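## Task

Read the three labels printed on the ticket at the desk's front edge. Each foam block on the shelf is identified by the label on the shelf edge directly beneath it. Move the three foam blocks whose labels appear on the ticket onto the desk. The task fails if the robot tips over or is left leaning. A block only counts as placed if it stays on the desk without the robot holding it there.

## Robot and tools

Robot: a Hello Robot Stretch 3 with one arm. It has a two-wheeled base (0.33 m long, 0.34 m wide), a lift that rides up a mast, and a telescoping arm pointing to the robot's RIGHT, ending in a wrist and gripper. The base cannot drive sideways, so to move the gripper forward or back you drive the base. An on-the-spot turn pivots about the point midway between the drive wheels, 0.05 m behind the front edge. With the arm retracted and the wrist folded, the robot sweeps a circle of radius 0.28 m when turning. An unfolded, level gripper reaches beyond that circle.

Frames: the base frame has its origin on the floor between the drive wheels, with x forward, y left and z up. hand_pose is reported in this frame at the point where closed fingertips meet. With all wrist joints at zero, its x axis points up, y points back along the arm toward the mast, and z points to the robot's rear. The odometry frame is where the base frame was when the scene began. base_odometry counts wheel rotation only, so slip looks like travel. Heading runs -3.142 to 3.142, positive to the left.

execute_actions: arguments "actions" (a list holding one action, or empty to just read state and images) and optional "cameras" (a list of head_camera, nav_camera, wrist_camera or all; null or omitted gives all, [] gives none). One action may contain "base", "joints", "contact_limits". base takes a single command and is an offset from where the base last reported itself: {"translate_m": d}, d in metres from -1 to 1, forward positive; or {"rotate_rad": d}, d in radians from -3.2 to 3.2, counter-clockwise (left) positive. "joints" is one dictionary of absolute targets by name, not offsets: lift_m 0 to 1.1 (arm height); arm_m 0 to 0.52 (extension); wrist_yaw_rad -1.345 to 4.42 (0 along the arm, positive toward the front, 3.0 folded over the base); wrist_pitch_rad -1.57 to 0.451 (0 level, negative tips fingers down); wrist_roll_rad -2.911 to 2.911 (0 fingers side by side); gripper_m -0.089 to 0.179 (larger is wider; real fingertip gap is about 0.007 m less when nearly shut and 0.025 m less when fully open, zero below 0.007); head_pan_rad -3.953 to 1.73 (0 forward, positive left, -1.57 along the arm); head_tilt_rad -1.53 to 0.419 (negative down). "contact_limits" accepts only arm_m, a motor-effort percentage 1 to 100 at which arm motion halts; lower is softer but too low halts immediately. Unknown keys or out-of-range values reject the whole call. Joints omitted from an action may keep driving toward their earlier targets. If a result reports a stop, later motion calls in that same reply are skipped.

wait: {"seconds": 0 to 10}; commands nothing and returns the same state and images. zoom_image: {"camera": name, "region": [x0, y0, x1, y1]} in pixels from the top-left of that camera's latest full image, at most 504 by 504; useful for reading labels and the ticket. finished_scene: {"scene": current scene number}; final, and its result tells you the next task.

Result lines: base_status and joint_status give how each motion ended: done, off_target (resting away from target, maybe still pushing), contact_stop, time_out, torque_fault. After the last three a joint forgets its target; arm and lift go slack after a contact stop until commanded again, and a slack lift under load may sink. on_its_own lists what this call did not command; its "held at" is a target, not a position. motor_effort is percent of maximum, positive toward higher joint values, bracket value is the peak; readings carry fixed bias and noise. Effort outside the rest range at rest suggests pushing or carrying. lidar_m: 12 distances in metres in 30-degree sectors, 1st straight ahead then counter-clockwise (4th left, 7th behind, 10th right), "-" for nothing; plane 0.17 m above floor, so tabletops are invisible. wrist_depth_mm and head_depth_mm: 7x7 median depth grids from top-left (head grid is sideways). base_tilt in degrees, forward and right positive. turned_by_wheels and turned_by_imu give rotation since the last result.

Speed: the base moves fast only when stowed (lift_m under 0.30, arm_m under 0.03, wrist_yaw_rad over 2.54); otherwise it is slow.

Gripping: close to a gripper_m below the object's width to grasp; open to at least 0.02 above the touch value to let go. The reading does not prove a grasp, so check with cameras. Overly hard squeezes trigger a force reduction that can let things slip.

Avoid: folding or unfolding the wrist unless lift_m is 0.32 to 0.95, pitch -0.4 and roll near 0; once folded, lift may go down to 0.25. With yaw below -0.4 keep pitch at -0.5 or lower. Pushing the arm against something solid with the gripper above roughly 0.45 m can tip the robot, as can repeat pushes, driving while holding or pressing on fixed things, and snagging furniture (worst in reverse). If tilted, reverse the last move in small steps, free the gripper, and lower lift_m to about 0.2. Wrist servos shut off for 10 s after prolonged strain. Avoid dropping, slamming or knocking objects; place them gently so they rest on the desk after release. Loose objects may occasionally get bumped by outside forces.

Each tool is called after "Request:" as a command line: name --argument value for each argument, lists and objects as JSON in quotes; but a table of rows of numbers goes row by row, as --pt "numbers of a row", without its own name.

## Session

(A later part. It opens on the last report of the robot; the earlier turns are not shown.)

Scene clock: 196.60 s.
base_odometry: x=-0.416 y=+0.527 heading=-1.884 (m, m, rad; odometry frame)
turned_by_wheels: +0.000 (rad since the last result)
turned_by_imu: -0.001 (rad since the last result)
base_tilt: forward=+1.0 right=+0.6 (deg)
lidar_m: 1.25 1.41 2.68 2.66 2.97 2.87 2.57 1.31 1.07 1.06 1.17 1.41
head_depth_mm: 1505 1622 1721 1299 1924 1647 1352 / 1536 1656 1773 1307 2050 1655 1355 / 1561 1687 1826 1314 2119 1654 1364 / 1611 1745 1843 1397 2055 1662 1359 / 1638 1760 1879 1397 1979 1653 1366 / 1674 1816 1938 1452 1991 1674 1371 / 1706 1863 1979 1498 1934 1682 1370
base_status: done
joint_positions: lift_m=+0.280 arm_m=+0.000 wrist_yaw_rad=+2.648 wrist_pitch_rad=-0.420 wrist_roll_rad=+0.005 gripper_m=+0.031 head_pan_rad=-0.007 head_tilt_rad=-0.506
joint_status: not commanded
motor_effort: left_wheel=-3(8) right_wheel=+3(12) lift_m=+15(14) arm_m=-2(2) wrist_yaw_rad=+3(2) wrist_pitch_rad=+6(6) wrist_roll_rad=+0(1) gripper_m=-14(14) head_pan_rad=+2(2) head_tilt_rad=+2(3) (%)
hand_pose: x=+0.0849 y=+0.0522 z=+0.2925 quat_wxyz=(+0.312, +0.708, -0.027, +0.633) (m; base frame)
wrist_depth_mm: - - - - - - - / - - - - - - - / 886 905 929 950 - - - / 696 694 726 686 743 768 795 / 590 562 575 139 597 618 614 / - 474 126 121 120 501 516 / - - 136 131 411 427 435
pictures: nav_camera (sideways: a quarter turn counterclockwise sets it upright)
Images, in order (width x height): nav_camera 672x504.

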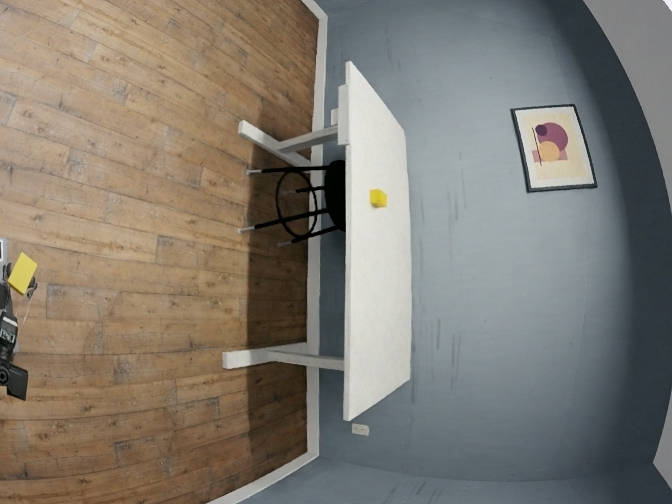

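Request:
execute_actions --actions '[{"base": {"translate_m": 0.47}}]' --cameras '[]'

Request:
execute_actions --actions '[{"base": {"rotate_rad": 1.42}, "joints": {"head_pan_rad": -1.57, "head_tilt_rad": -0.8}}]' --cameras '["head_camera"]'

Request:
execute_actions --actions '[{"joints": {"lift_m": 0.72}}]' --cameras '[]'

Request:
execute_actions --actions '[{"joints": {"wrist_yaw_rad": 0.0}}]' --cameras '["head_camera", "wrist_camera"]'

Scene clock: 200.67 s.
base_odometry: x=-0.561 y=+0.080 heading=-1.884 (m, m, rad; odometry frame)
turned_by_wheels: +0.000 (rad since the last result)
turned_by_imu: -0.001 (rad since the last result)
base_tilt: forward=+1.1 right=+0.6 (deg)
lidar_m: 1.07 0.80 2.39 2.59 2.88 3.26 2.77 1.40 1.14 1.14 1.26 0.98
head_depth_mm: 1116 1196 1299 1302 935 752 1353 / 1140 1223 1323 1304 935 781 1356 / 1159 1250 1354 1304 938 810 1362 / 1183 1279 1390 1318 944 810 1366 / 1210 1310 1418 1322 947 1517 1333 / 1230 1333 1457 1325 948 1081 1333 / 1262 1372 1498 1333 951 1174 1339
base_status: done
joint_positions: lift_m=+0.280 arm_m=+0.000 wrist_yaw_rad=+2.648 wrist_pitch_rad=-0.420 wrist_roll_rad=+0.005 gripper_m=+0.031 head_pan_rad=-0.007 head_tilt_rad=-0.506
joint_status: not commanded
motor_effort: left_wheel=-3(8) right_wheel=+3(12) lift_m=+15(14) arm_m=-2(2) wrist_yaw_rad=+2(2) wrist_pitch_rad=+7(6) wrist_roll_rad=+0(0) gripper_m=-14(14) head_pan_rad=+3(3) head_tilt_rad=+3(3) (%)
hand_pose: x=+0.0849 y=+0.0522 z=+0.2925 quat_wxyz=(+0.312, +0.708, -0.026, +0.633) (m; base frame)
wrist_depth_mm: - - - - - - - / - - - - - - 928 / 872 912 934 984 - - - / 678 702 712 679 737 768 780 / 581 564 582 139 608 607 620 / - 477 126 121 120 503 514 / - - 135 131 413 431 437
pictures: none
No camera images: the call's "cameras" was empty. Leave "cameras" out to get every camera's image.

Scene clock: 202.83 s.
base_odometry: x=-0.561 y=+0.080 heading=-0.464 (m, m, rad; odometry frame)
turned_by_wheels: +1.420 (rad since the last result)
turned_by_imu: +1.395 (rad since the last result)
base_tilt: forward=+1.2 right=+0.6 (deg)
lidar_m: 2.60 2.72 3.24 3.02 1.59 1.17 1.14 1.19 0.98 1.37 0.79 1.98
head_depth_mm: 1167 1275 1042 826 1459 1303 1159 / 1179 1288 1048 826 1559 1335 1163 / 1185 1299 1056 857 1570 1343 1168 / 1194 1310 1060 862 1576 1349 1169 / 1195 1322 1069 864 1590 1350 1175 / 1211 1334 1073 876 1519 1347 1178 / 1223 1348 1082 876 1598 1361 1183
base_status: done
joint_positions: lift_m=+0.280 arm_m=+0.000 wrist_yaw_rad=+2.648 wrist_pitch_rad=-0.420 wrist_roll_rad=+0.005 gripper_m=+0.031 head_pan_rad=-1.563 head_tilt_rad=-0.791
joint_status: all done
motor_effort: left_wheel=-3(12) right_wheel=+3(13) lift_m=+14(14) arm_m=-2(2) wrist_yaw_rad=+2(2) wrist_pitch_rad=+6(6) wrist_roll_rad=+0(1) gripper_m=-14(14) head_pan_rad=-4(44) head_tilt_rad=-3(20) (%)
hand_pose: x=+0.0849 y=+0.0522 z=+0.2925 quat_wxyz=(+0.312, +0.708, -0.026, +0.633) (m; base frame)
wrist_depth_mm: - - - - - - - / - - - - - - - / 904 908 945 991 - - - / 681 699 698 703 753 772 774 / 579 561 577 139 604 609 620 / - 483 126 121 120 505 515 / - - 135 131 409 433 426
pictures: head_camera (sideways: a quarter turn clockwise sets it upright)
Images, in order (width x height): head_camera 896x504.

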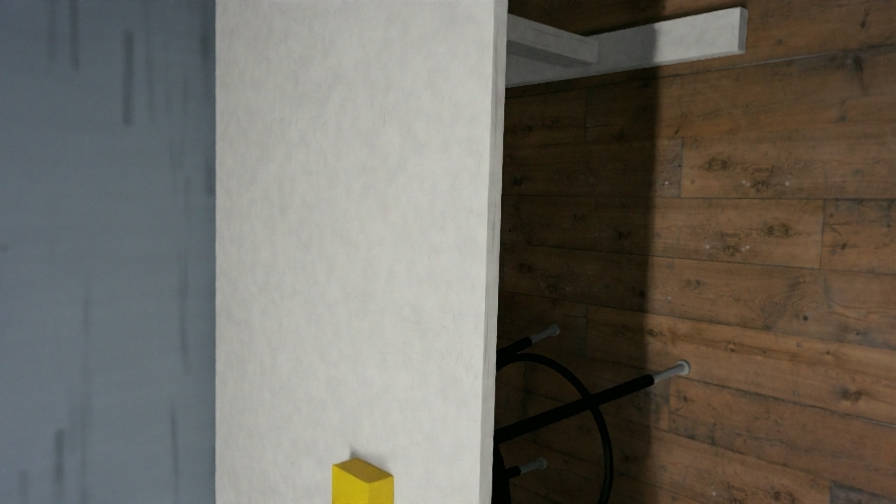

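Scene clock: 207.67 s.
base_odometry: x=-0.561 y=+0.080 heading=-0.464 (m, m, rad; odometry frame)
turned_by_wheels: +0.000 (rad since the last result)
turned_by_imu: +0.000 (rad since the last result)
base_tilt: forward=+1.1 right=+0.6 (deg)
lidar_m: 2.59 2.72 3.24 3.06 1.59 1.18 1.14 1.19 0.98 1.37 0.79 1.98
head_depth_mm: 1176 1283 1038 823 1463 1304 - / 1178 1293 1042 828 1572 1338 1233 / 1188 1304 1052 857 1581 1344 - / 1194 1313 1058 864 1568 1349 - / 1196 1322 1064 868 1584 1351 1177 / 1209 1330 1073 871 1522 1353 1179 / 1221 1341 1078 876 1594 1368 1184
base_status: not commanded
joint_positions: lift_m=+0.720 arm_m=+0.000 wrist_yaw_rad=+2.648 wrist_pitch_rad=-0.420 wrist_roll_rad=+0.005 gripper_m=+0.031 head_pan_rad=-1.563 head_tilt_rad=-0.791
joint_status: all done
motor_effort: left_wheel=-3(3) right_wheel=+3(3) lift_m=+23(22) arm_m=-2(2) wrist_yaw_rad=+2(2) wrist_pitch_rad=+6(7) wrist_roll_rad=+1(1) gripper_m=-14(14) head_pan_rad=-4(4) head_tilt_rad=-3(4) (%)
hand_pose: x=+0.0849 y=+0.0522 z=+0.7320 quat_wxyz=(+0.312, +0.708, -0.026, +0.633) (m; base frame)
wrist_depth_mm: - - - - - - - / - - - - - - - / - - - - - - - / - - - - - - - / - - - 139 - - - / - - 126 120 120 - - / - 817 818 131 859 897 895
pictures: none
No camera images: the call's "cameras" was empty. Leave "cameras" out to get every camera's image.

Scene clock: 210.00 s.
base_odometry: x=-0.561 y=+0.080 heading=-0.464 (m, m, rad; odometry frame)
turned_by_wheels: +0.000 (rad since the last result)
turned_by_imu: +0.000 (rad since the last result)
base_tilt: forward=+1.1 right=+0.6 (deg)
lidar_m: 2.59 2.72 3.25 3.05 1.59 1.17 1.14 1.18 0.98 1.37 0.80 1.98
head_depth_mm: 1171 1279 1041 822 1456 1305 - / 1176 1291 1043 830 1569 1336 - / 1186 1303 1051 857 1572 577 - / 1196 1304 1064 863 1580 1318 1170 / 1199 1320 1064 866 1579 1351 1178 / 1209 1338 1074 872 1518 1355 1178 / 1221 1349 1078 875 1598 1366 1182
base_status: not commanded
joint_positions: lift_m=+0.720 arm_m=+0.000 wrist_yaw_rad=+0.003 wrist_pitch_rad=-0.420 wrist_roll_rad=+0.005 gripper_m=+0.031 head_pan_rad=-1.563 head_tilt_rad=-0.791
joint_status: all done
motor_effort: left_wheel=-3(3) right_wheel=+3(3) lift_m=+23(23) arm_m=-2(2) wrist_yaw_rad=-2(1) wrist_pitch_rad=+7(7) wrist_roll_rad=+1(0) gripper_m=-14(14) head_pan_rad=-4(4) head_tilt_rad=-4(2) (%)
hand_pose: x=-0.0209 y=-0.3694 z=+0.7320 quat_wxyz=(+0.690, +0.148, -0.693, -0.147) (m; base frame)
wrist_depth_mm: 731 807 855 946 927 956 949 / 415 432 448 468 495 523 - / 613 610 - 364 373 359 349 / 911 - - - - - - / - - - 139 921 - - / 947 969 125 121 120 - - / 813 839 838 131 840 886 888
pictures: head_camera (sideways: a quarter turn clockwise sets it upright), wrist_camera
Images, in order (width x height): head_camera 896x504, wrist_camera 644x364.

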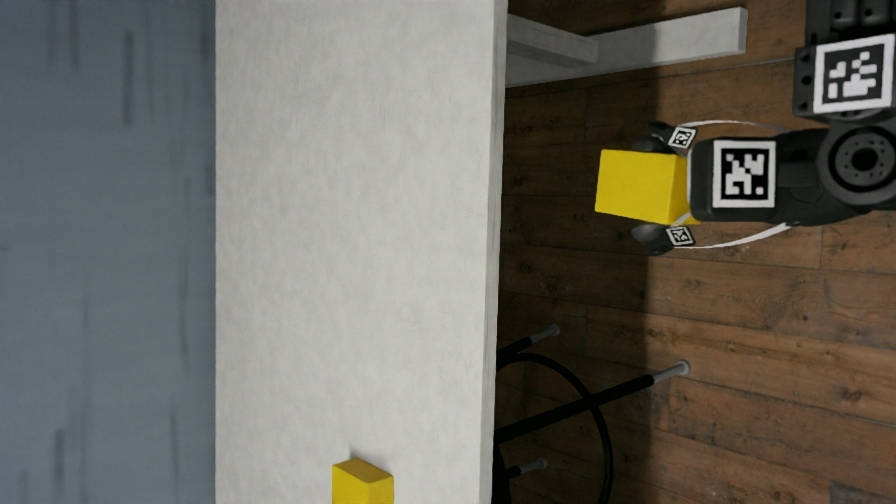

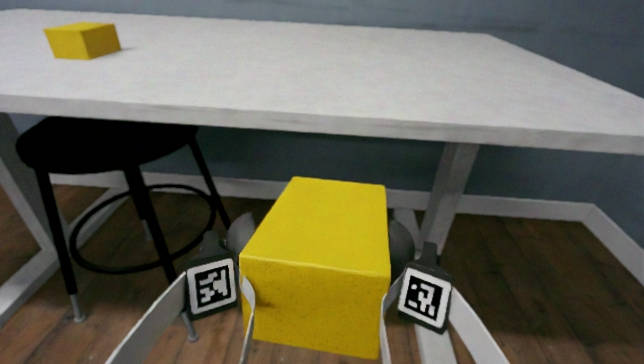

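Request:
execute_actions --actions '[{"joints": {"wrist_pitch_rad": -0.2, "arm_m": 0.42}}]' --cameras '["wrist_camera"]'

Scene clock: 214.73 s.
base_odometry: x=-0.561 y=+0.080 heading=-0.464 (m, m, rad; odometry frame)
turned_by_wheels: +0.000 (rad since the last result)
turned_by_imu: +0.000 (rad since the last result)
base_tilt: forward=+1.1 right=+0.6 (deg)
lidar_m: 2.59 2.72 3.24 3.05 1.59 1.17 1.14 1.19 0.97 1.37 0.80 1.98
head_depth_mm: 1166 1282 1037 824 - - 1149 / 1171 1286 1095 787 1545 1337 1166 / 1188 1300 1116 808 1568 1335 1165 / 1191 1306 1064 861 1579 1345 1166 / 1197 1319 1070 865 1591 1352 1177 / 1203 1333 1074 869 1525 1354 1179 / 1219 1340 1077 876 1596 1365 1185
base_status: not commanded
joint_positions: lift_m=+0.720 arm_m=+0.420 wrist_yaw_rad=+0.001 wrist_pitch_rad=-0.228 wrist_roll_rad=+0.005 gripper_m=+0.031 head_pan_rad=-1.563 head_tilt_rad=-0.791
joint_status: all done
motor_effort: left_wheel=-3(3) right_wheel=+3(3) lift_m=+23(22) arm_m=+3(2) wrist_yaw_rad=-1(2) wrist_pitch_rad=+9(10) wrist_roll_rad=+0(0) gripper_m=-14(15) head_pan_rad=-4(4) head_tilt_rad=-4(4) (%)
hand_pose: x=-0.0212 y=-0.8089 z=+0.7771 quat_wxyz=(+0.701, +0.081, -0.704, -0.080) (m; base frame)
wrist_depth_mm: 648 646 633 615 618 609 601 / 698 679 678 659 655 647 629 / 547 572 612 631 675 677 676 / 349 356 370 352 401 414 433 / 257 262 266 140 286 290 301 / 204 208 126 121 120 224 229 / 168 169 167 131 173 183 184
pictures: wrist_camera
Images, in order (width x height): wrist_camera 644x364.

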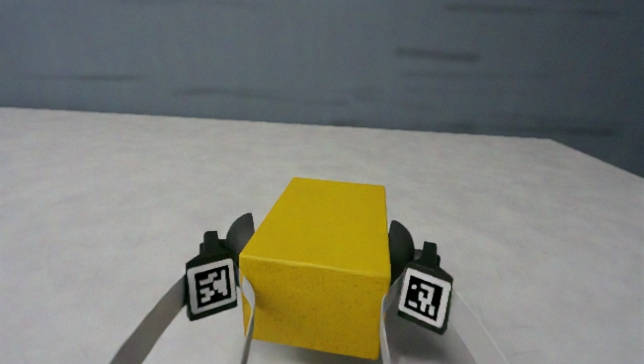

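Request:
execute_actions --actions '[{"joints": {"lift_m": 0.693}}]' --cameras '[]'

Request:
execute_actions --actions '[{"joints": {"gripper_m": 0.13}}]' --cameras '["wrist_camera"]'

Request:
execute_actions --actions '[{"joints": {"arm_m": 0.0, "lift_m": 0.71}}]' --cameras '["head_camera"]'

Scene clock: 216.47 s.
base_odometry: x=-0.561 y=+0.080 heading=-0.464 (m, m, rad; odometry frame)
turned_by_wheels: +0.000 (rad since the last result)
turned_by_imu: +0.000 (rad since the last result)
base_tilt: forward=+1.0 right=+0.6 (deg)
lidar_m: 2.59 2.71 3.25 3.03 1.59 1.18 1.14 1.19 0.98 1.37 0.79 1.97
head_depth_mm: 1169 1280 1041 836 1557 - 1140 / 1179 1296 1090 - 1565 1340 1163 / 1188 1297 1091 810 1573 1331 1162 / 1195 1313 1062 862 1572 1337 1168 / 1202 1321 1065 865 1592 1351 1173 / 1207 1323 1080 871 1523 1347 1184 / 1215 1341 1081 874 1598 1357 1182
base_status: not commanded
joint_positions: lift_m=+0.693 arm_m=+0.420 wrist_yaw_rad=+0.001 wrist_pitch_rad=-0.228 wrist_roll_rad=+0.005 gripper_m=+0.031 head_pan_rad=-1.563 head_tilt_rad=-0.791
joint_status: all done
motor_effort: left_wheel=-3(3) right_wheel=+3(3) lift_m=+15(21) arm_m=+3(3) wrist_yaw_rad=-1(1) wrist_pitch_rad=+9(9) wrist_roll_rad=+0(0) gripper_m=-14(14) head_pan_rad=-3(4) head_tilt_rad=-2(4) (%)
hand_pose: x=-0.0212 y=-0.8089 z=+0.7507 quat_wxyz=(+0.701, +0.081, -0.704, -0.080) (m; base frame)
wrist_depth_mm: 661 652 634 632 614 615 598 / 686 683 663 655 648 651 629 / 448 472 497 530 556 606 663 / 287 298 307 292 328 345 359 / 211 216 221 139 235 240 246 / 168 171 126 121 120 186 187 / 138 141 138 131 143 151 152
pictures: none
No camera images: the call's "cameras" was empty. Leave "cameras" out to get every camera's image.

Scene clock: 217.97 s.
base_odometry: x=-0.561 y=+0.080 heading=-0.464 (m, m, rad; odometry frame)
turned_by_wheels: +0.000 (rad since the last result)
turned_by_imu: +0.000 (rad since the last result)
base_tilt: forward=+1.1 right=+0.7 (deg)
lidar_m: 2.59 2.73 3.24 3.02 1.59 1.18 1.14 1.19 0.98 1.37 0.80 1.98
head_depth_mm: 1172 1277 1036 834 1561 - 1135 / 1178 1283 1088 - 1563 1334 1162 / 1186 1304 1097 809 1576 1337 1170 / 1188 1306 1065 861 1589 1346 1172 / 1201 1317 1066 866 1584 1341 1177 / 1210 1333 1074 869 1516 1355 1176 / 1220 1338 1078 878 1608 1365 1183
base_status: not commanded
joint_positions: lift_m=+0.693 arm_m=+0.420 wrist_yaw_rad=+0.001 wrist_pitch_rad=-0.225 wrist_roll_rad=+0.005 gripper_m=+0.130 head_pan_rad=-1.563 head_tilt_rad=-0.791
joint_status: all done
motor_effort: left_wheel=-3(3) right_wheel=+3(3) lift_m=+14(15) arm_m=+2(3) wrist_yaw_rad=+0(1) wrist_pitch_rad=+8(9) wrist_roll_rad=+1(0) gripper_m=+0(82) head_pan_rad=-4(4) head_tilt_rad=-3(4) (%)
hand_pose: x=-0.0212 y=-0.8091 z=+0.7513 quat_wxyz=(+0.701, +0.080, -0.704, -0.080) (m; base frame)
wrist_depth_mm: 658 641 636 622 613 618 596 / 694 680 687 667 661 641 632 / 459 481 503 535 570 608 661 / 292 299 309 320 333 347 361 / 215 228 222 146 234 243 249 / 168 - 146 122 171 195 190 / - 140 138 132 144 144 153
pictures: wrist_camera
Images, in order (width x height): wrist_camera 644x364.

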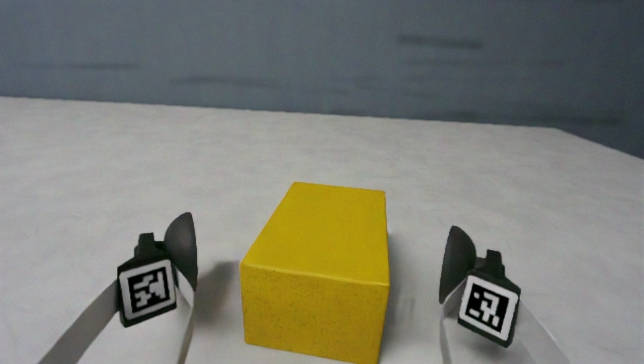

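Scene clock: 222.23 s.
base_odometry: x=-0.561 y=+0.080 heading=-0.464 (m, m, rad; odometry frame)
turned_by_wheels: +0.000 (rad since the last result)
turned_by_imu: +0.000 (rad since the last result)
base_tilt: forward=+1.1 right=+0.6 (deg)
lidar_m: 2.59 2.73 3.24 3.03 1.59 1.18 1.14 1.19 0.98 1.37 0.79 1.98
head_depth_mm: 1169 1275 1044 820 1460 1300 1202 / 1175 1287 1041 829 1571 1336 1204 / 1189 1303 1055 856 1584 1400 - / 1192 1313 1063 861 1615 1351 1174 / 1197 1323 1067 866 1583 1347 1176 / 1205 1336 1076 870 1516 1349 1181 / 1220 1343 1080 875 1606 1359 1185
base_status: not commanded
joint_positions: lift_m=+0.710 arm_m=+0.000 wrist_yaw_rad=+0.001 wrist_pitch_rad=-0.224 wrist_roll_rad=+0.005 gripper_m=+0.130 head_pan_rad=-1.563 head_tilt_rad=-0.791
joint_status: all done
motor_effort: left_wheel=-3(3) right_wheel=+3(3) lift_m=+22(22) arm_m=-3(3) wrist_yaw_rad=+0(0) wrist_pitch_rad=+8(8) wrist_roll_rad=+0(0) gripper_m=+0(0) head_pan_rad=-4(4) head_tilt_rad=-3(5) (%)
hand_pose: x=-0.0212 y=-0.3897 z=+0.7680 quat_wxyz=(+0.701, +0.079, -0.704, -0.079) (m; base frame)
wrist_depth_mm: - - - - 996 953 978 / - - - - - - - / 518 544 567 550 655 695 - / 392 400 382 376 384 400 415 / 601 634 - - - - - / - - - - - - - / 910 907 - - - - -
pictures: head_camera (sideways: a quarter turn clockwise sets it upright)
Images, in order (width x height): head_camera 896x504.

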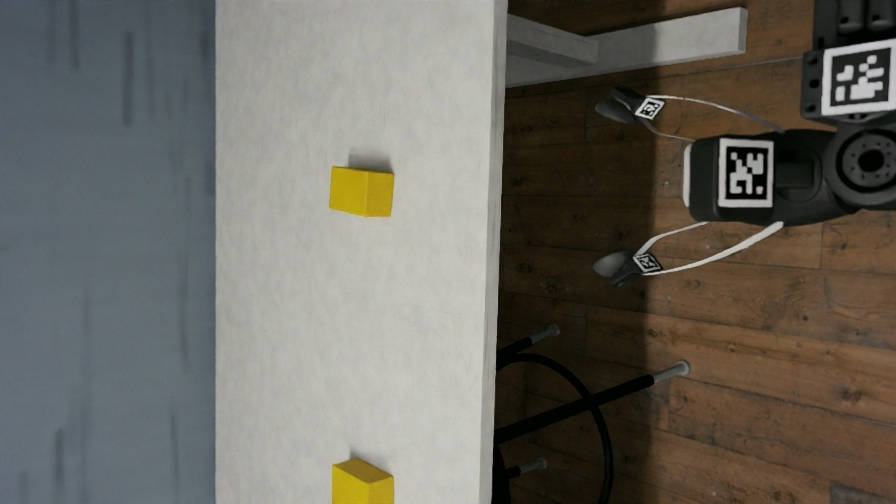

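Request:
execute_actions --actions '[{"base": {"rotate_rad": 1.86}, "joints": {"wrist_pitch_rad": -0.4, "wrist_yaw_rad": 2.8, "lift_m": 0.4, "gripper_m": 0.04, "head_pan_rad": 0.0, "head_tilt_rad": -0.4}}]' --cameras '[]'

Request:
execute_actions --actions '[{"joints": {"lift_m": 0.28}}]' --cameras '[]'

Request:
execute_actions --actions '[{"base": {"translate_m": 1.0}}]' --cameras '[]'

Request:
execute_actions --actions '[{"base": {"translate_m": 1.0}}]' --cameras '["nav_camera"]'

Scene clock: 227.73 s.
base_odometry: x=-0.561 y=+0.080 heading=+1.396 (m, m, rad; odometry frame)
turned_by_wheels: +1.860 (rad since the last result)
turned_by_imu: +1.834 (rad since the last result)
base_tilt: forward=+1.1 right=+0.6 (deg)
lidar_m: 2.10 1.28 1.14 1.14 1.36 0.98 0.79 0.98 2.59 2.60 3.08 3.05
head_depth_mm: 2869 3026 3134 3213 2471 1837 1467 / 2976 3111 3232 3236 2465 1837 1466 / 3069 3255 3425 3448 2451 1847 1463 / 2879 3015 3218 3290 2457 1839 1471 / 2274 2399 2490 2613 2454 1840 1467 / 1895 1961 2033 2124 2167 1862 1474 / 1614 1674 1727 1780 1843 1793 1477
base_status: done
joint_positions: lift_m=+0.400 arm_m=+0.000 wrist_yaw_rad=+2.798 wrist_pitch_rad=-0.416 wrist_roll_rad=+0.005 gripper_m=+0.040 head_pan_rad=-0.007 head_tilt_rad=-0.409
joint_status: all done
motor_effort: left_wheel=-3(10) right_wheel=+3(8) lift_m=+14(19) arm_m=-2(3) wrist_yaw_rad=+3(5) wrist_pitch_rad=+5(4) wrist_roll_rad=+0(1) gripper_m=+0(81) head_pan_rad=+3(43) head_tilt_rad=+3(21) (%)
hand_pose: x=+0.0545 y=+0.0663 z=+0.4134 quat_wxyz=(+0.263, +0.708, +0.025, +0.655) (m; base frame)
wrist_depth_mm: - - - - - - - / - - - - - - - / - - - - - - - / - 907 908 950 951 - - / 716 740 755 763 791 803 779 / 602 - 628 628 662 648 665 / 520 - 543 538 534 561 566
pictures: none
No camera images: the call's "cameras" was empty. Leave "cameras" out to get every camera's image.

Scene clock: 229.67 s.
base_odometry: x=-0.561 y=+0.080 heading=+1.396 (m, m, rad; odometry frame)
turned_by_wheels: +0.000 (rad since the last result)
turned_by_imu: +0.000 (rad since the last result)
base_tilt: forward=+1.1 right=+0.6 (deg)
lidar_m: 2.10 1.28 1.14 1.14 1.36 0.98 0.79 0.98 2.59 2.59 3.11 3.05
head_depth_mm: 2873 3022 3149 3171 2480 1835 1467 / 2936 3158 3292 3260 2438 1835 1469 / 3040 3213 3403 3446 2457 1842 1470 / 2851 3016 3201 3273 2473 1849 1465 / 2287 2366 2481 2597 2483 1841 1473 / 1877 1958 2048 2136 2165 1868 1476 / 1613 1673 1723 1773 1852 1780 1473
base_status: not commanded
joint_positions: lift_m=+0.280 arm_m=+0.000 wrist_yaw_rad=+2.798 wrist_pitch_rad=-0.416 wrist_roll_rad=+0.005 gripper_m=+0.040 head_pan_rad=-0.007 head_tilt_rad=-0.409
joint_status: all done
motor_effort: left_wheel=-3(3) right_wheel=+3(3) lift_m=+14(15) arm_m=-2(2) wrist_yaw_rad=+3(3) wrist_pitch_rad=+5(5) wrist_roll_rad=+0(0) gripper_m=-1(0) head_pan_rad=+3(2) head_tilt_rad=+2(3) (%)
hand_pose: x=+0.0545 y=+0.0663 z=+0.2933 quat_wxyz=(+0.263, +0.708, +0.025, +0.655) (m; base frame)
wrist_depth_mm: - - - - - - - / - - - - - - - / - 950 940 994 - - - / - 710 719 732 758 776 806 / 543 569 590 597 608 605 614 / 466 - - 490 514 502 513 / - - - 418 417 433 438
pictures: none
No camera images: the call's "cameras" was empty. Leave "cameras" out to get every camera's image.

Scene clock: 234.67 s.
base_odometry: x=-0.386 y=+1.065 heading=+1.396 (m, m, rad; odometry frame)
turned_by_wheels: +0.000 (rad since the last result)
turned_by_imu: -0.001 (rad since the last result)
base_tilt: forward=+1.1 right=+0.6 (deg)
lidar_m: 1.54 0.94 0.83 0.83 0.99 1.84 2.07 2.24 2.92 2.87 2.56 2.11
head_depth_mm: 2041 2127 2229 2335 2264 1838 1460 / 2108 2220 2304 2442 2356 1834 1475 / 2184 2293 2422 2599 2387 1842 1469 / 2069 2189 2330 2488 2353 1841 1474 / 1656 1729 1812 1890 1985 1856 1472 / 1378 1424 1474 1543 1599 1666 1478 / 1179 1211 1250 1288 1346 1386 1397
base_status: done
joint_positions: lift_m=+0.280 arm_m=+0.000 wrist_yaw_rad=+2.798 wrist_pitch_rad=-0.416 wrist_roll_rad=+0.005 gripper_m=+0.040 head_pan_rad=-0.007 head_tilt_rad=-0.408
joint_status: not commanded
motor_effort: left_wheel=-3(8) right_wheel=+3(12) lift_m=+14(14) arm_m=-2(2) wrist_yaw_rad=+2(3) wrist_pitch_rad=+6(5) wrist_roll_rad=+0(0) gripper_m=+0(0) head_pan_rad=+3(3) head_tilt_rad=+3(3) (%)
hand_pose: x=+0.0544 y=+0.0663 z=+0.2933 quat_wxyz=(+0.263, +0.708, +0.025, +0.655) (m; base frame)
wrist_depth_mm: - 775 769 772 782 769 753 / - 858 863 825 828 845 831 / - 873 898 898 902 917 916 / - 705 718 743 748 780 786 / 542 584 594 580 600 609 612 / 457 - - 490 505 508 509 / - - - 416 415 432 440
pictures: none
No camera images: the call's "cameras" was empty. Leave "cameras" out to get every camera's image.

Scene clock: 239.67 s.
base_odometry: x=-0.212 y=+2.050 heading=+1.396 (m, m, rad; odometry frame)
turned_by_wheels: +0.000 (rad since the last result)
turned_by_imu: -0.001 (rad since the last result)
base_tilt: forward=+1.1 right=+0.5 (deg)
lidar_m: 0.97 0.59 0.53 0.53 0.63 1.16 2.84 3.61 3.20 2.66 1.66 1.27
head_depth_mm: 1220 1287 1329 1399 1453 1536 1392 / 1256 1328 1376 1403 1457 1539 1424 / 1298 1376 1465 1576 1693 1775 1470 / 1292 1375 1456 1552 1654 1717 1470 / 1036 1083 1129 1187 1251 1314 1357 / 862 891 929 962 999 1041 1095 / 736 757 784 810 835 866 898
base_status: done
joint_positions: lift_m=+0.280 arm_m=+0.000 wrist_yaw_rad=+2.798 wrist_pitch_rad=-0.416 wrist_roll_rad=+0.005 gripper_m=+0.040 head_pan_rad=-0.007 head_tilt_rad=-0.408
joint_status: not commanded
motor_effort: left_wheel=-3(9) right_wheel=+3(12) lift_m=+14(15) arm_m=-2(2) wrist_yaw_rad=+3(2) wrist_pitch_rad=+5(5) wrist_roll_rad=+0(0) gripper_m=+0(0) head_pan_rad=+2(2) head_tilt_rad=+4(3) (%)
hand_pose: x=+0.0543 y=+0.0663 z=+0.2933 quat_wxyz=(+0.263, +0.708, +0.025, +0.655) (m; base frame)
wrist_depth_mm: - 510 500 504 504 498 506 / - 549 543 558 546 548 543 / - 615 612 612 595 595 601 / - 647 648 650 652 650 642 / 544 582 590 602 612 612 627 / 460 - - 494 516 502 511 / - - - 426 415 441 438
pictures: nav_camera (sideways: a quarter turn counterclockwise sets it upright)
Images, in order (width x height): nav_camera 672x504.

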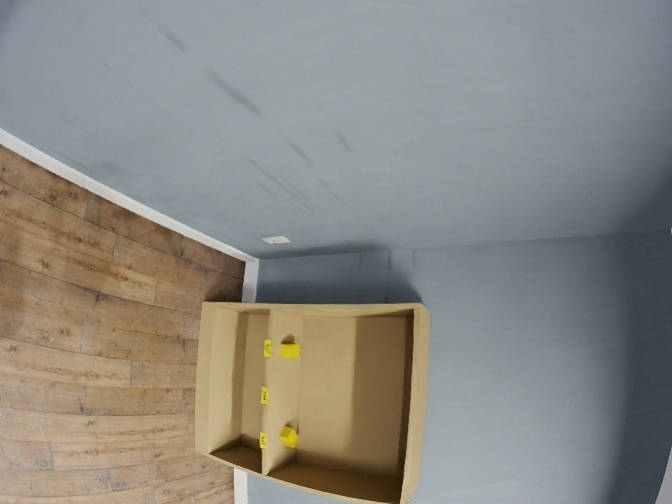

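Request:
execute_actions --actions '[]'

Scene clock: 241.47 s.
base_odometry: x=-0.212 y=+2.050 heading=+1.396 (m, m, rad; odometry frame)
turned_by_wheels: +0.000 (rad since the last result)
turned_by_imu: +0.000 (rad since the last result)
base_tilt: forward=+1.1 right=+0.6 (deg)
lidar_m: 0.98 0.59 0.52 0.53 0.63 1.15 2.85 3.62 3.21 2.67 1.66 1.27
head_depth_mm: 1215 1282 1325 1390 1459 1528 1393 / 1257 1328 1373 1392 1464 1539 1430 / 1299 1373 1466 1566 1678 1761 1470 / 1294 1376 1455 1551 1651 1713 1476 / 1037 1082 1130 1185 1246 1318 1359 / 859 893 926 959 1001 1047 1094 / 737 758 783 808 835 866 895
base_status: done
joint_positions: lift_m=+0.280 arm_m=+0.000 wrist_yaw_rad=+2.798 wrist_pitch_rad=-0.416 wrist_roll_rad=+0.005 gripper_m=+0.040 head_pan_rad=-0.007 head_tilt_rad=-0.408
joint_status: not commanded
motor_effort: left_wheel=-3(9) right_wheel=+2(12) lift_m=+14(15) arm_m=-2(2) wrist_yaw_rad=+2(2) wrist_pitch_rad=+5(5) wrist_roll_rad=+0(0) gripper_m=+0(0) head_pan_rad=+2(2) head_tilt_rad=+1(3) (%)
hand_pose: x=+0.0543 y=+0.0663 z=+0.2933 quat_wxyz=(+0.263, +0.708, +0.025, +0.655) (m; base frame)
wrist_depth_mm: - 504 506 498 503 504 492 / - 549 544 557 546 542 546 / - 608 603 598 590 599 597 / - 654 644 659 656 655 635 / 548 584 594 599 616 611 621 / 460 - - 491 514 501 513 / - - - 421 413 437 432
pictures: head_camera (sideways: a quarter turn clockwise sets it upright), nav_camera (sideways: a quarter turn counterclockwise sets it upright), wrist_camera
Images, in order (width x height): head_camera 896x504, nav_camera 672x504, wrist_camera 644x364.

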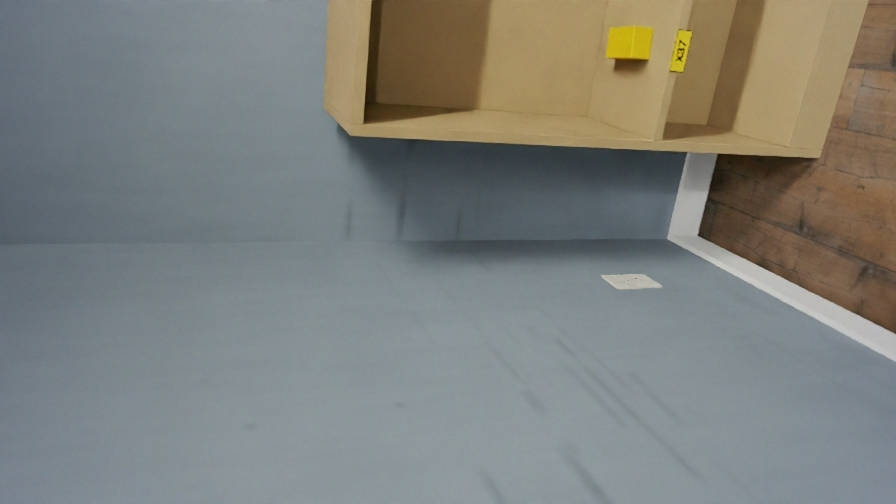

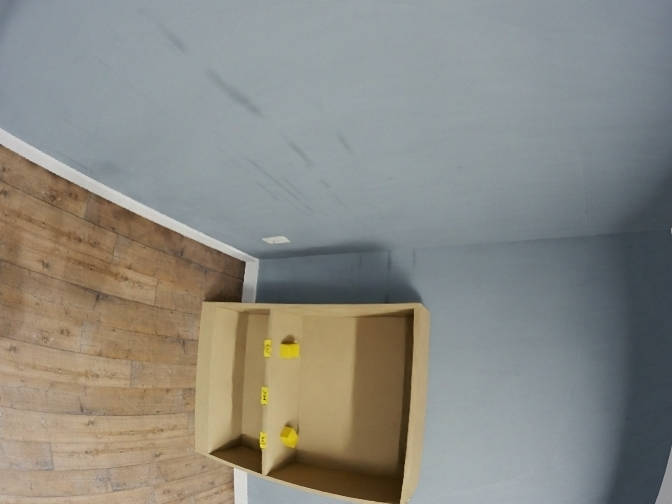

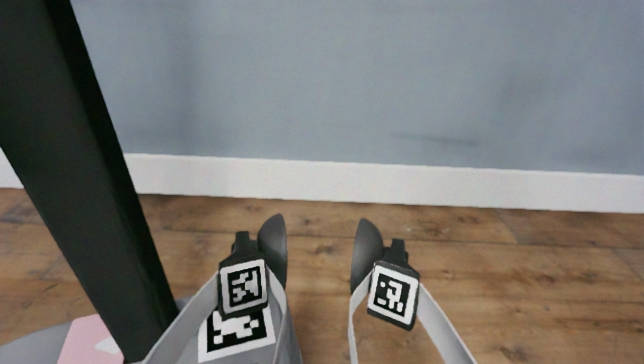

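Request:
execute_actions --actions '[{"base": {"rotate_rad": -0.335}}]' --cameras '[]'

Request:
execute_actions --actions '[{"base": {"translate_m": 0.46}}]' --cameras '["head_camera"]'

Scene clock: 244.77 s.
base_odometry: x=-0.212 y=+2.050 heading=+1.061 (m, m, rad; odometry frame)
turned_by_wheels: -0.335 (rad since the last result)
turned_by_imu: -0.330 (rad since the last result)
base_tilt: forward=+1.0 right=+0.6 (deg)
lidar_m: 1.17 0.77 0.55 0.53 0.54 0.73 1.89 2.93 3.34 2.82 2.10 1.28
head_depth_mm: 1252 1330 1387 1450 1514 1575 1445 / 1254 1330 1387 1460 1529 1644 1452 / 1257 1333 1395 1459 1539 1638 1457 / 1258 1336 1396 1461 1526 1593 1464 / 1260 1336 1401 1438 1516 1595 1470 / 1263 1343 1431 1530 1657 1749 1479 / 1271 1339 1423 1510 1517 1512 1418
base_status: done
joint_positions: lift_m=+0.280 arm_m=+0.000 wrist_yaw_rad=+2.798 wrist_pitch_rad=-0.416 wrist_roll_rad=+0.005 gripper_m=+0.040 head_pan_rad=-0.007 head_tilt_rad=-0.408
joint_status: not commanded
motor_effort: left_wheel=+3(11) right_wheel=-4(10) lift_m=+14(15) arm_m=-2(2) wrist_yaw_rad=+3(3) wrist_pitch_rad=+5(5) wrist_roll_rad=+0(0) gripper_m=+0(0) head_pan_rad=+3(3) head_tilt_rad=+3(3) (%)
hand_pose: x=+0.0543 y=+0.0663 z=+0.2933 quat_wxyz=(+0.263, +0.708, +0.025, +0.655) (m; base frame)
wrist_depth_mm: - 459 494 540 588 655 736 / - 492 538 584 645 740 816 / - 538 588 650 720 800 941 / - 586 629 681 751 777 790 / 534 577 584 597 604 607 623 / 474 - - 492 504 508 514 / - - - 423 414 430 440
pictures: none
No camera images: the call's "cameras" was empty. Leave "cameras" out to get every camera's image.

Scene clock: 248.03 s.
base_odometry: x=+0.012 y=+2.451 heading=+1.061 (m, m, rad; odometry frame)
turned_by_wheels: +0.000 (rad since the last result)
turned_by_imu: +0.000 (rad since the last result)
base_tilt: forward=+1.1 right=+0.6 (deg)
lidar_m: 0.92 0.72 0.56 0.54 0.55 0.74 1.93 3.49 3.34 2.75 1.47 0.88
head_depth_mm: 842 894 952 799 1027 1105 953 / 842 896 953 801 1034 1102 954 / 846 899 963 806 1036 1118 957 / 849 901 960 812 1041 1118 957 / 850 900 964 813 1046 1118 990 / 853 907 965 819 893 893 963 / 853 906 971 1016 1103 1216 1325
base_status: done
joint_positions: lift_m=+0.280 arm_m=+0.000 wrist_yaw_rad=+2.798 wrist_pitch_rad=-0.417 wrist_roll_rad=+0.005 gripper_m=+0.040 head_pan_rad=-0.007 head_tilt_rad=-0.407
joint_status: not commanded
motor_effort: left_wheel=+3(14) right_wheel=-4(9) lift_m=+14(14) arm_m=-2(3) wrist_yaw_rad=+2(2) wrist_pitch_rad=+6(6) wrist_roll_rad=+1(1) gripper_m=+0(0) head_pan_rad=+3(2) head_tilt_rad=+2(3) (%)
hand_pose: x=+0.0543 y=+0.0663 z=+0.2933 quat_wxyz=(+0.263, +0.708, +0.026, +0.655) (m; base frame)
wrist_depth_mm: - 464 509 546 596 673 750 / - 500 547 601 667 761 794 / - 542 596 655 726 820 847 / - 604 628 694 743 760 755 / 547 587 601 592 610 612 582 / 472 - - 489 509 501 519 / - - - 424 414 433 438
pictures: head_camera (sideways: a quarter turn clockwise sets it upright)
Images, in order (width x height): head_camera 896x504.

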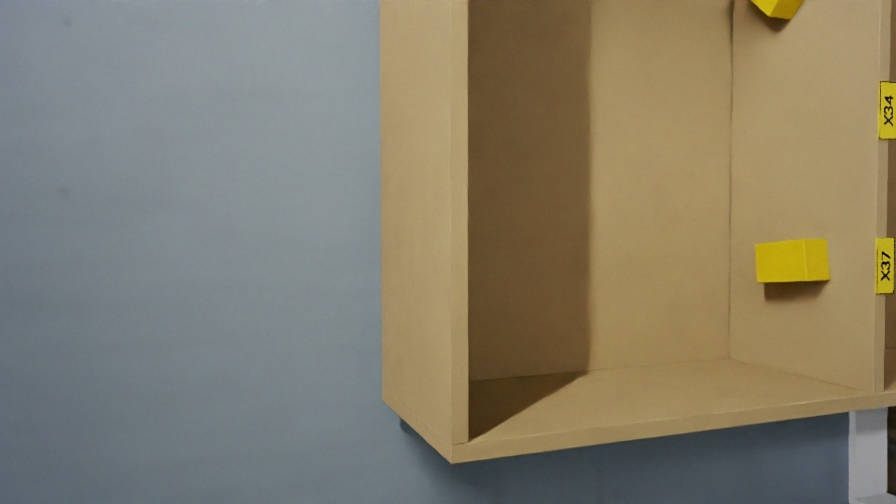

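Request:
execute_actions --actions '[{"base": {"rotate_rad": 1.597}, "joints": {"head_pan_rad": -1.57, "head_tilt_rad": -0.85}}]' --cameras '["head_camera"]'

Scene clock: 251.10 s.
base_odometry: x=+0.012 y=+2.451 heading=+2.658 (m, m, rad; odometry frame)
turned_by_wheels: +1.597 (rad since the last result)
turned_by_imu: +1.569 (rad since the last result)
base_tilt: forward=+1.0 right=+0.6 (deg)
lidar_m: 0.54 0.56 0.76 2.11 3.22 3.33 2.75 1.43 0.88 0.84 0.72 0.56
head_depth_mm: 698 920 1072 1152 1353 1284 1141 / 706 929 1076 1162 1335 1292 1150 / 717 936 1086 1166 1368 1319 1143 / 724 941 1095 1172 1381 1310 1155 / 731 947 1077 1109 1315 1317 1160 / 741 746 890 1409 1543 1326 1166 / 893 1024 1192 1345 1397 1301 1162
base_status: done
joint_positions: lift_m=+0.280 arm_m=+0.000 wrist_yaw_rad=+2.798 wrist_pitch_rad=-0.417 wrist_roll_rad=+0.005 gripper_m=+0.040 head_pan_rad=-1.563 head_tilt_rad=-0.840
joint_status: all done
motor_effort: left_wheel=-3(10) right_wheel=+3(14) lift_m=+14(15) arm_m=-2(2) wrist_yaw_rad=+2(2) wrist_pitch_rad=+5(6) wrist_roll_rad=+1(1) gripper_m=+0(0) head_pan_rad=-4(43) head_tilt_rad=-4(25) (%)
hand_pose: x=+0.0543 y=+0.0663 z=+0.2933 quat_wxyz=(+0.263, +0.708, +0.026, +0.655) (m; base frame)
wrist_depth_mm: - - - - 842 573 437 / - - - - 870 595 446 / - 947 929 979 882 612 460 / - 702 718 733 749 617 467 / 549 585 582 591 594 581 479 / 468 - - 488 514 507 473 / - - - 425 417 429 436
pictures: head_camera (sideways: a quarter turn clockwise sets it upright)
Images, in order (width x height): head_camera 896x504.

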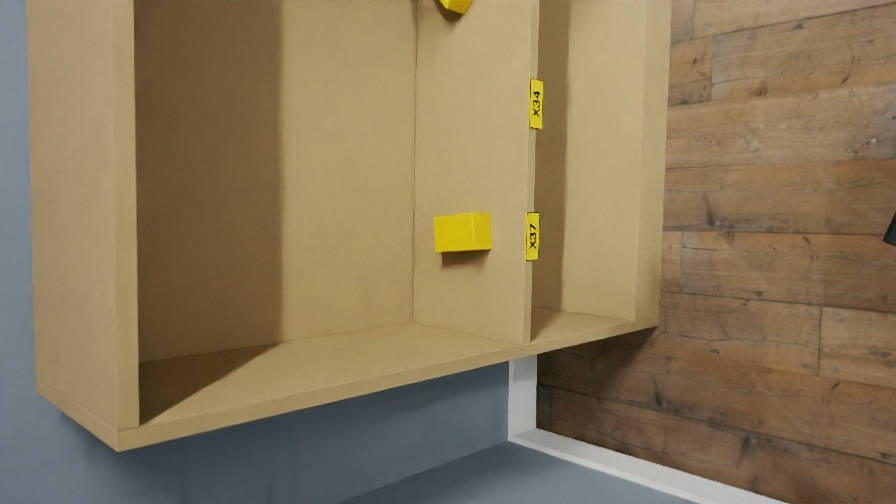

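Request:
execute_actions --actions '[{"base": {"translate_m": 0.055}, "joints": {"lift_m": 0.44}}]' --cameras '[]'

Request:
execute_actions --actions '[{"joints": {"wrist_yaw_rad": 0.0, "gripper_m": 0.15}}]' --cameras '[]'

Request:
execute_actions --actions '[{"joints": {"wrist_pitch_rad": -0.2, "arm_m": 0.15}}]' --cameras '["head_camera", "wrist_camera"]'

Scene clock: 254.23 s.
base_odometry: x=-0.036 y=+2.477 heading=+2.658 (m, m, rad; odometry frame)
turned_by_wheels: +0.000 (rad since the last result)
turned_by_imu: +0.000 (rad since the last result)
base_tilt: forward=+1.0 right=+0.6 (deg)
lidar_m: 0.48 0.50 0.68 1.89 3.24 3.38 2.80 1.43 0.91 0.71 0.68 0.50
head_depth_mm: 696 924 1067 1153 1350 1283 1142 / 707 930 1079 1163 1369 1303 1144 / 714 934 1088 1163 1337 1307 1151 / 724 943 1096 1173 1372 1310 1173 / 731 883 910 1086 1462 1321 1154 / 874 993 1178 1423 1504 1325 1159 / 890 1021 1164 1259 1266 1243 1145
base_status: done
joint_positions: lift_m=+0.440 arm_m=+0.000 wrist_yaw_rad=+2.799 wrist_pitch_rad=-0.417 wrist_roll_rad=+0.005 gripper_m=+0.040 head_pan_rad=-1.563 head_tilt_rad=-0.840
joint_status: all done
motor_effort: left_wheel=-3(13) right_wheel=+3(12) lift_m=+23(23) arm_m=-2(2) wrist_yaw_rad=+3(2) wrist_pitch_rad=+6(6) wrist_roll_rad=+1(0) gripper_m=+0(0) head_pan_rad=-3(4) head_tilt_rad=-4(4) (%)
hand_pose: x=+0.0543 y=+0.0662 z=+0.4526 quat_wxyz=(+0.263, +0.708, +0.026, +0.655) (m; base frame)
wrist_depth_mm: - - - - 762 523 400 / - - - - 774 535 399 / - - - - 822 546 415 / - 988 - - 853 558 419 / 753 811 817 827 787 580 431 / 640 - 656 681 706 586 431 / 567 549 573 581 564 561 445
pictures: none
No camera images: the call's "cameras" was empty. Leave "cameras" out to get every camera's image.

Scene clock: 256.63 s.
base_odometry: x=-0.036 y=+2.477 heading=+2.658 (m, m, rad; odometry frame)
turned_by_wheels: +0.000 (rad since the last result)
turned_by_imu: +0.000 (rad since the last result)
base_tilt: forward=+1.1 right=+0.6 (deg)
lidar_m: 0.48 0.50 0.69 1.89 3.26 3.38 2.81 1.43 0.91 0.71 0.68 0.50
head_depth_mm: 697 921 1071 1151 1355 1290 1144 / 706 926 1077 1159 1358 1296 1145 / 713 934 1091 1163 1336 1311 1198 / 723 945 1093 1178 1374 1310 1154 / 732 888 911 1085 1462 1319 1153 / 872 991 1180 1416 1498 1324 1160 / 893 1018 1162 1251 1263 1243 1146
base_status: not commanded
joint_positions: lift_m=+0.440 arm_m=+0.000 wrist_yaw_rad=+0.003 wrist_pitch_rad=-0.417 wrist_roll_rad=+0.005 gripper_m=+0.150 head_pan_rad=-1.563 head_tilt_rad=-0.840
joint_status: all done
motor_effort: left_wheel=-3(3) right_wheel=+3(3) lift_m=+23(23) arm_m=-2(2) wrist_yaw_rad=-2(3) wrist_pitch_rad=+6(6) wrist_roll_rad=+1(1) gripper_m=+1(82) head_pan_rad=-4(4) head_tilt_rad=-4(3) (%)
hand_pose: x=-0.0209 y=-0.3697 z=+0.4526 quat_wxyz=(+0.690, +0.147, -0.693, -0.146) (m; base frame)
wrist_depth_mm: 545 692 518 620 607 609 586 / 547 750 460 439 464 476 500 / 560 787 657 736 735 717 635 / 565 814 751 812 808 803 654 / 572 745 676 667 684 720 649 / 547 - 651 636 653 - 638 / 524 554 569 587 591 584 597
pictures: none
No camera images: the call's "cameras" was empty. Leave "cameras" out to get every camera's image.

Scene clock: 259.00 s.
base_odometry: x=-0.036 y=+2.477 heading=+2.658 (m, m, rad; odometry frame)
turned_by_wheels: +0.000 (rad since the last result)
turned_by_imu: +0.000 (rad since the last result)
base_tilt: forward=+1.1 right=+0.7 (deg)
lidar_m: 0.48 0.50 0.69 1.89 3.23 3.37 2.80 1.43 0.91 0.71 0.68 0.50
head_depth_mm: 700 925 1070 1150 1355 1289 1144 / 704 930 1077 1168 1352 1321 - / 714 936 1086 1164 1343 - 1129 / 724 938 1095 1171 1367 1308 1158 / 731 888 914 1086 1457 1316 1159 / 874 995 1183 1414 1504 1322 1162 / 889 1020 1163 1247 1263 1245 1145
base_status: not commanded
joint_positions: lift_m=+0.440 arm_m=+0.150 wrist_yaw_rad=+0.001 wrist_pitch_rad=-0.224 wrist_roll_rad=+0.005 gripper_m=+0.150 head_pan_rad=-1.563 head_tilt_rad=-0.840
joint_status: all done
motor_effort: left_wheel=-3(3) right_wheel=+3(3) lift_m=+22(23) arm_m=+3(3) wrist_yaw_rad=-1(2) wrist_pitch_rad=+8(11) wrist_roll_rad=+1(1) gripper_m=+1(0) head_pan_rad=-4(4) head_tilt_rad=-4(4) (%)
hand_pose: x=-0.0211 y=-0.5392 z=+0.4980 quat_wxyz=(+0.701, +0.080, -0.704, -0.079) (m; base frame)
wrist_depth_mm: 537 301 485 490 486 482 479 / 551 326 518 521 516 506 512 / 560 336 482 532 543 534 529 / 560 363 348 364 376 386 400 / 567 690 579 635 627 321 322 / 552 - 603 674 665 - 654 / 577 640 545 575 584 573 580
pictures: head_camera (sideways: a quarter turn clockwise sets it upright), wrist_camera
Images, in order (width x height): head_camera 896x504, wrist_camera 644x364.

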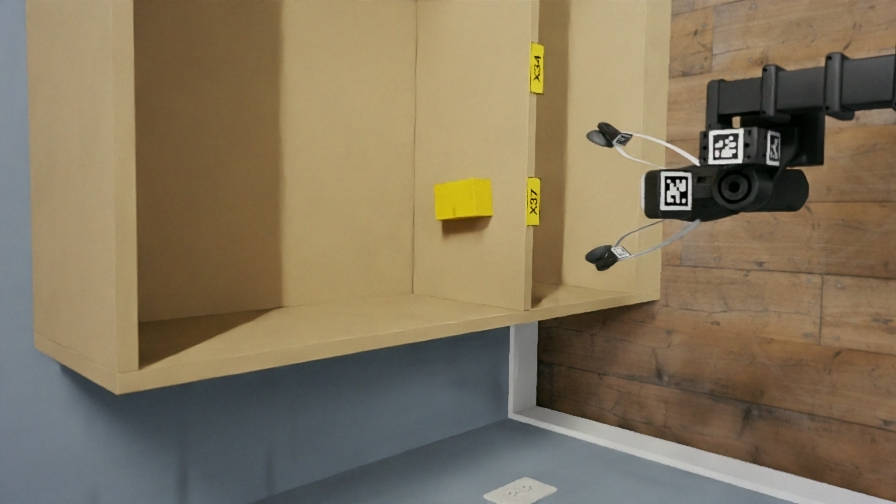

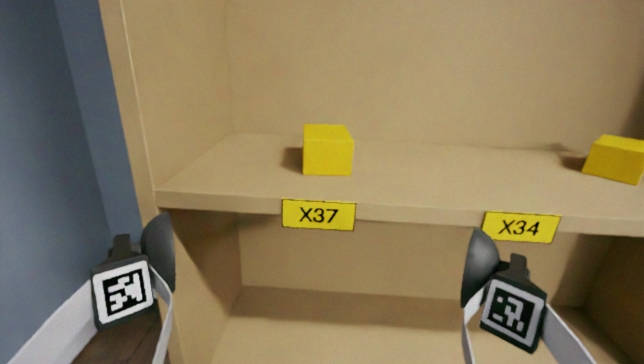

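Request:
execute_actions --actions '[{"joints": {"arm_m": 0.30}}]' --cameras '["wrist_camera"]'

Scene clock: 262.27 s.
base_odometry: x=-0.036 y=+2.477 heading=+2.658 (m, m, rad; odometry frame)
turned_by_wheels: +0.000 (rad since the last result)
turned_by_imu: +0.000 (rad since the last result)
base_tilt: forward=+1.1 right=+0.7 (deg)
lidar_m: 0.48 0.50 0.68 1.90 3.24 3.37 2.80 1.43 0.91 0.71 0.68 0.50
head_depth_mm: 696 923 1071 1150 1350 1288 1150 / 705 927 1077 1154 1353 1299 1143 / 713 931 1083 1159 - 1284 1144 / 723 939 1093 1172 1371 1312 1152 / 731 883 909 1086 1461 1315 1157 / 871 993 1182 1421 1503 1325 1158 / 893 1020 1157 1260 1260 1233 1144
base_status: not commanded
joint_positions: lift_m=+0.440 arm_m=+0.300 wrist_yaw_rad=+0.001 wrist_pitch_rad=-0.224 wrist_roll_rad=+0.005 gripper_m=+0.150 head_pan_rad=-1.563 head_tilt_rad=-0.840
joint_status: all done
motor_effort: left_wheel=-3(3) right_wheel=+3(3) lift_m=+22(23) arm_m=+3(5) wrist_yaw_rad=-1(1) wrist_pitch_rad=+8(8) wrist_roll_rad=+0(0) gripper_m=+0(0) head_pan_rad=-3(4) head_tilt_rad=-4(4) (%)
hand_pose: x=-0.0212 y=-0.6892 z=+0.4980 quat_wxyz=(+0.701, +0.080, -0.704, -0.079) (m; base frame)
wrist_depth_mm: 203 277 366 358 356 350 347 / 206 282 393 377 375 376 365 / 208 288 405 403 401 395 391 / 211 292 348 263 372 390 401 / 212 248 251 240 263 276 278 / 197 - 195 200 205 - 213 / - 296 190 186 184 364 180
pictures: wrist_camera
Images, in order (width x height): wrist_camera 644x364.

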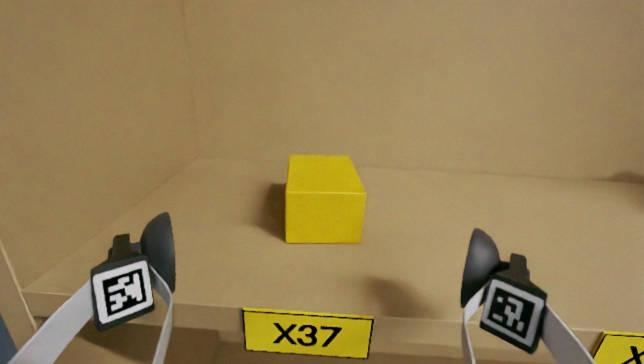

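Request:
execute_actions --actions '[{"joints": {"arm_m": 0.42, "lift_m": 0.42}}]' --cameras '["wrist_camera"]'

Scene clock: 265.57 s.
base_odometry: x=-0.036 y=+2.477 heading=+2.658 (m, m, rad; odometry frame)
turned_by_wheels: +0.000 (rad since the last result)
turned_by_imu: +0.000 (rad since the last result)
base_tilt: forward=+1.1 right=+0.7 (deg)
lidar_m: 0.48 0.50 0.69 1.89 3.24 3.38 2.81 1.44 0.91 0.71 0.68 0.50
head_depth_mm: 697 923 1069 1154 1350 1285 1139 / 703 928 1080 1159 1326 1311 1155 / 715 936 1091 1194 1333 1303 1153 / 722 938 1093 1175 1371 1311 1153 / 732 888 909 1088 1465 1315 1161 / 875 996 1183 1416 1499 1323 1160 / 892 1017 1158 1254 1260 1238 1144
base_status: not commanded
joint_positions: lift_m=+0.420 arm_m=+0.420 wrist_yaw_rad=+0.001 wrist_pitch_rad=-0.224 wrist_roll_rad=+0.005 gripper_m=+0.150 head_pan_rad=-1.563 head_tilt_rad=-0.840
joint_status: all done
motor_effort: left_wheel=-3(3) right_wheel=+3(3) lift_m=+15(22) arm_m=+3(4) wrist_yaw_rad=-1(1) wrist_pitch_rad=+8(8) wrist_roll_rad=+1(0) gripper_m=+0(1) head_pan_rad=-4(5) head_tilt_rad=-4(4) (%)
hand_pose: x=-0.0212 y=-0.8092 z=+0.4786 quat_wxyz=(+0.701, +0.079, -0.704, -0.079) (m; base frame)
wrist_depth_mm: 203 253 254 253 248 247 244 / 206 268 270 267 264 261 258 / 208 284 288 287 282 279 274 / 210 271 298 297 296 294 292 / 197 219 204 138 226 236 238 / 169 - 155 113 167 - 182 / - 133 128 120 138 139 148
pictures: wrist_camera
Images, in order (width x height): wrist_camera 644x364.

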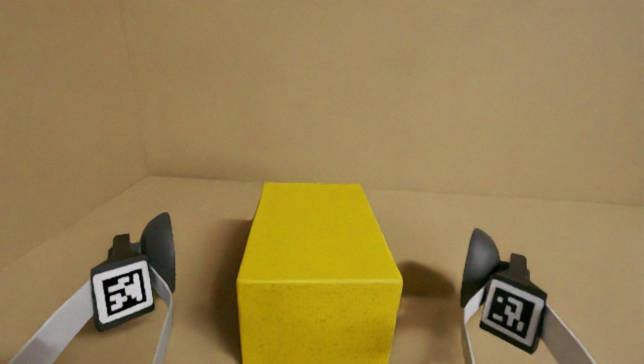

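Request:
execute_actions --actions '[{"joints": {"gripper_m": 0.03}}]' --cameras '["wrist_camera"]'

Request:
execute_actions --actions '[{"joints": {"lift_m": 0.45}}]' --cameras '["wrist_camera"]'

Scene clock: 268.13 s.
base_odometry: x=-0.036 y=+2.477 heading=+2.658 (m, m, rad; odometry frame)
turned_by_wheels: +0.000 (rad since the last result)
turned_by_imu: +0.000 (rad since the last result)
base_tilt: forward=+1.1 right=+0.7 (deg)
lidar_m: 0.48 0.50 0.69 1.89 3.23 3.38 2.80 1.43 0.91 0.71 0.68 0.50
head_depth_mm: 696 924 1071 1152 1355 1286 1140 / 706 930 1075 1154 1327 1312 1145 / 715 936 1087 1194 1329 1309 1150 / 721 939 1094 1177 1372 1316 1150 / 733 888 912 1085 1464 1317 1153 / 873 993 1183 1415 1497 1319 1159 / 890 1020 1165 1249 1254 1243 1142
base_status: not commanded
joint_positions: lift_m=+0.420 arm_m=+0.420 wrist_yaw_rad=+0.001 wrist_pitch_rad=-0.224 wrist_roll_rad=+0.005 gripper_m=+0.031 head_pan_rad=-1.563 head_tilt_rad=-0.840
joint_status: all done
motor_effort: left_wheel=-3(3) right_wheel=+3(3) lift_m=+14(14) arm_m=+3(3) wrist_yaw_rad=-1(0) wrist_pitch_rad=+8(8) wrist_roll_rad=+0(1) gripper_m=-14(88) head_pan_rad=-4(3) head_tilt_rad=-3(4) (%)
hand_pose: x=-0.0212 y=-0.8092 z=+0.4786 quat_wxyz=(+0.701, +0.079, -0.704, -0.079) (m; base frame)
wrist_depth_mm: 203 254 255 252 252 247 245 / 204 268 270 267 265 259 257 / 209 284 289 284 280 277 274 / 210 268 295 269 295 292 293 / 198 209 193 137 228 233 240 / 162 166 114 119 126 179 182 / 134 135 133 130 137 146 147
pictures: wrist_camera
Images, in order (width x height): wrist_camera 644x364.

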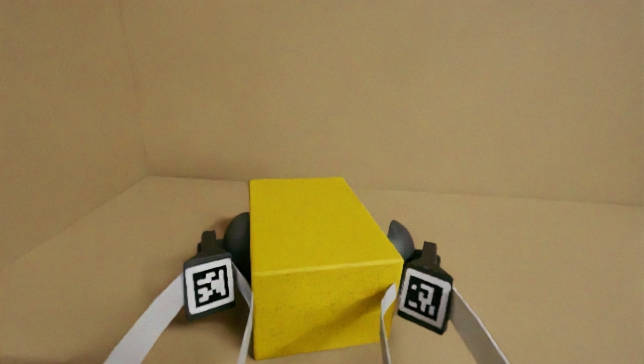

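Scene clock: 269.20 s.
base_odometry: x=-0.036 y=+2.477 heading=+2.658 (m, m, rad; odometry frame)
turned_by_wheels: +0.000 (rad since the last result)
turned_by_imu: +0.000 (rad since the last result)
base_tilt: forward=+1.1 right=+0.6 (deg)
lidar_m: 0.48 0.50 0.68 1.89 3.23 3.38 2.81 1.43 0.91 0.71 0.68 0.50
head_depth_mm: 698 923 1072 1152 1353 1284 1142 / 705 926 1077 1160 1310 1289 1145 / 713 933 1081 1196 1336 1310 1148 / 723 939 1096 1176 1373 1308 1149 / 733 885 910 1085 1460 1317 1157 / 873 992 1181 1419 1499 1321 1161 / 893 1022 1163 1245 1261 1240 1142
base_status: not commanded
joint_positions: lift_m=+0.450 arm_m=+0.420 wrist_yaw_rad=+0.001 wrist_pitch_rad=-0.224 wrist_roll_rad=+0.005 gripper_m=+0.031 head_pan_rad=-1.563 head_tilt_rad=-0.840
joint_status: all done
motor_effort: left_wheel=-3(3) right_wheel=+3(3) lift_m=+23(23) arm_m=+3(3) wrist_yaw_rad=+0(1) wrist_pitch_rad=+8(8) wrist_roll_rad=+0(0) gripper_m=-15(15) head_pan_rad=-4(4) head_tilt_rad=-5(4) (%)
hand_pose: x=-0.0212 y=-0.8092 z=+0.5081 quat_wxyz=(+0.701, +0.079, -0.704, -0.079) (m; base frame)
wrist_depth_mm: 203 256 255 253 251 246 244 / 207 267 269 266 264 259 258 / 208 284 290 285 281 277 276 / 210 289 306 293 301 296 294 / 212 257 238 137 283 289 298 / 199 207 114 119 127 223 227 / 167 168 165 131 170 181 183
pictures: wrist_camera
Images, in order (width x height): wrist_camera 644x364.

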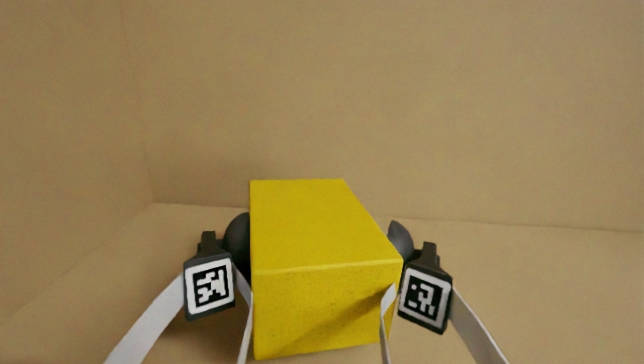

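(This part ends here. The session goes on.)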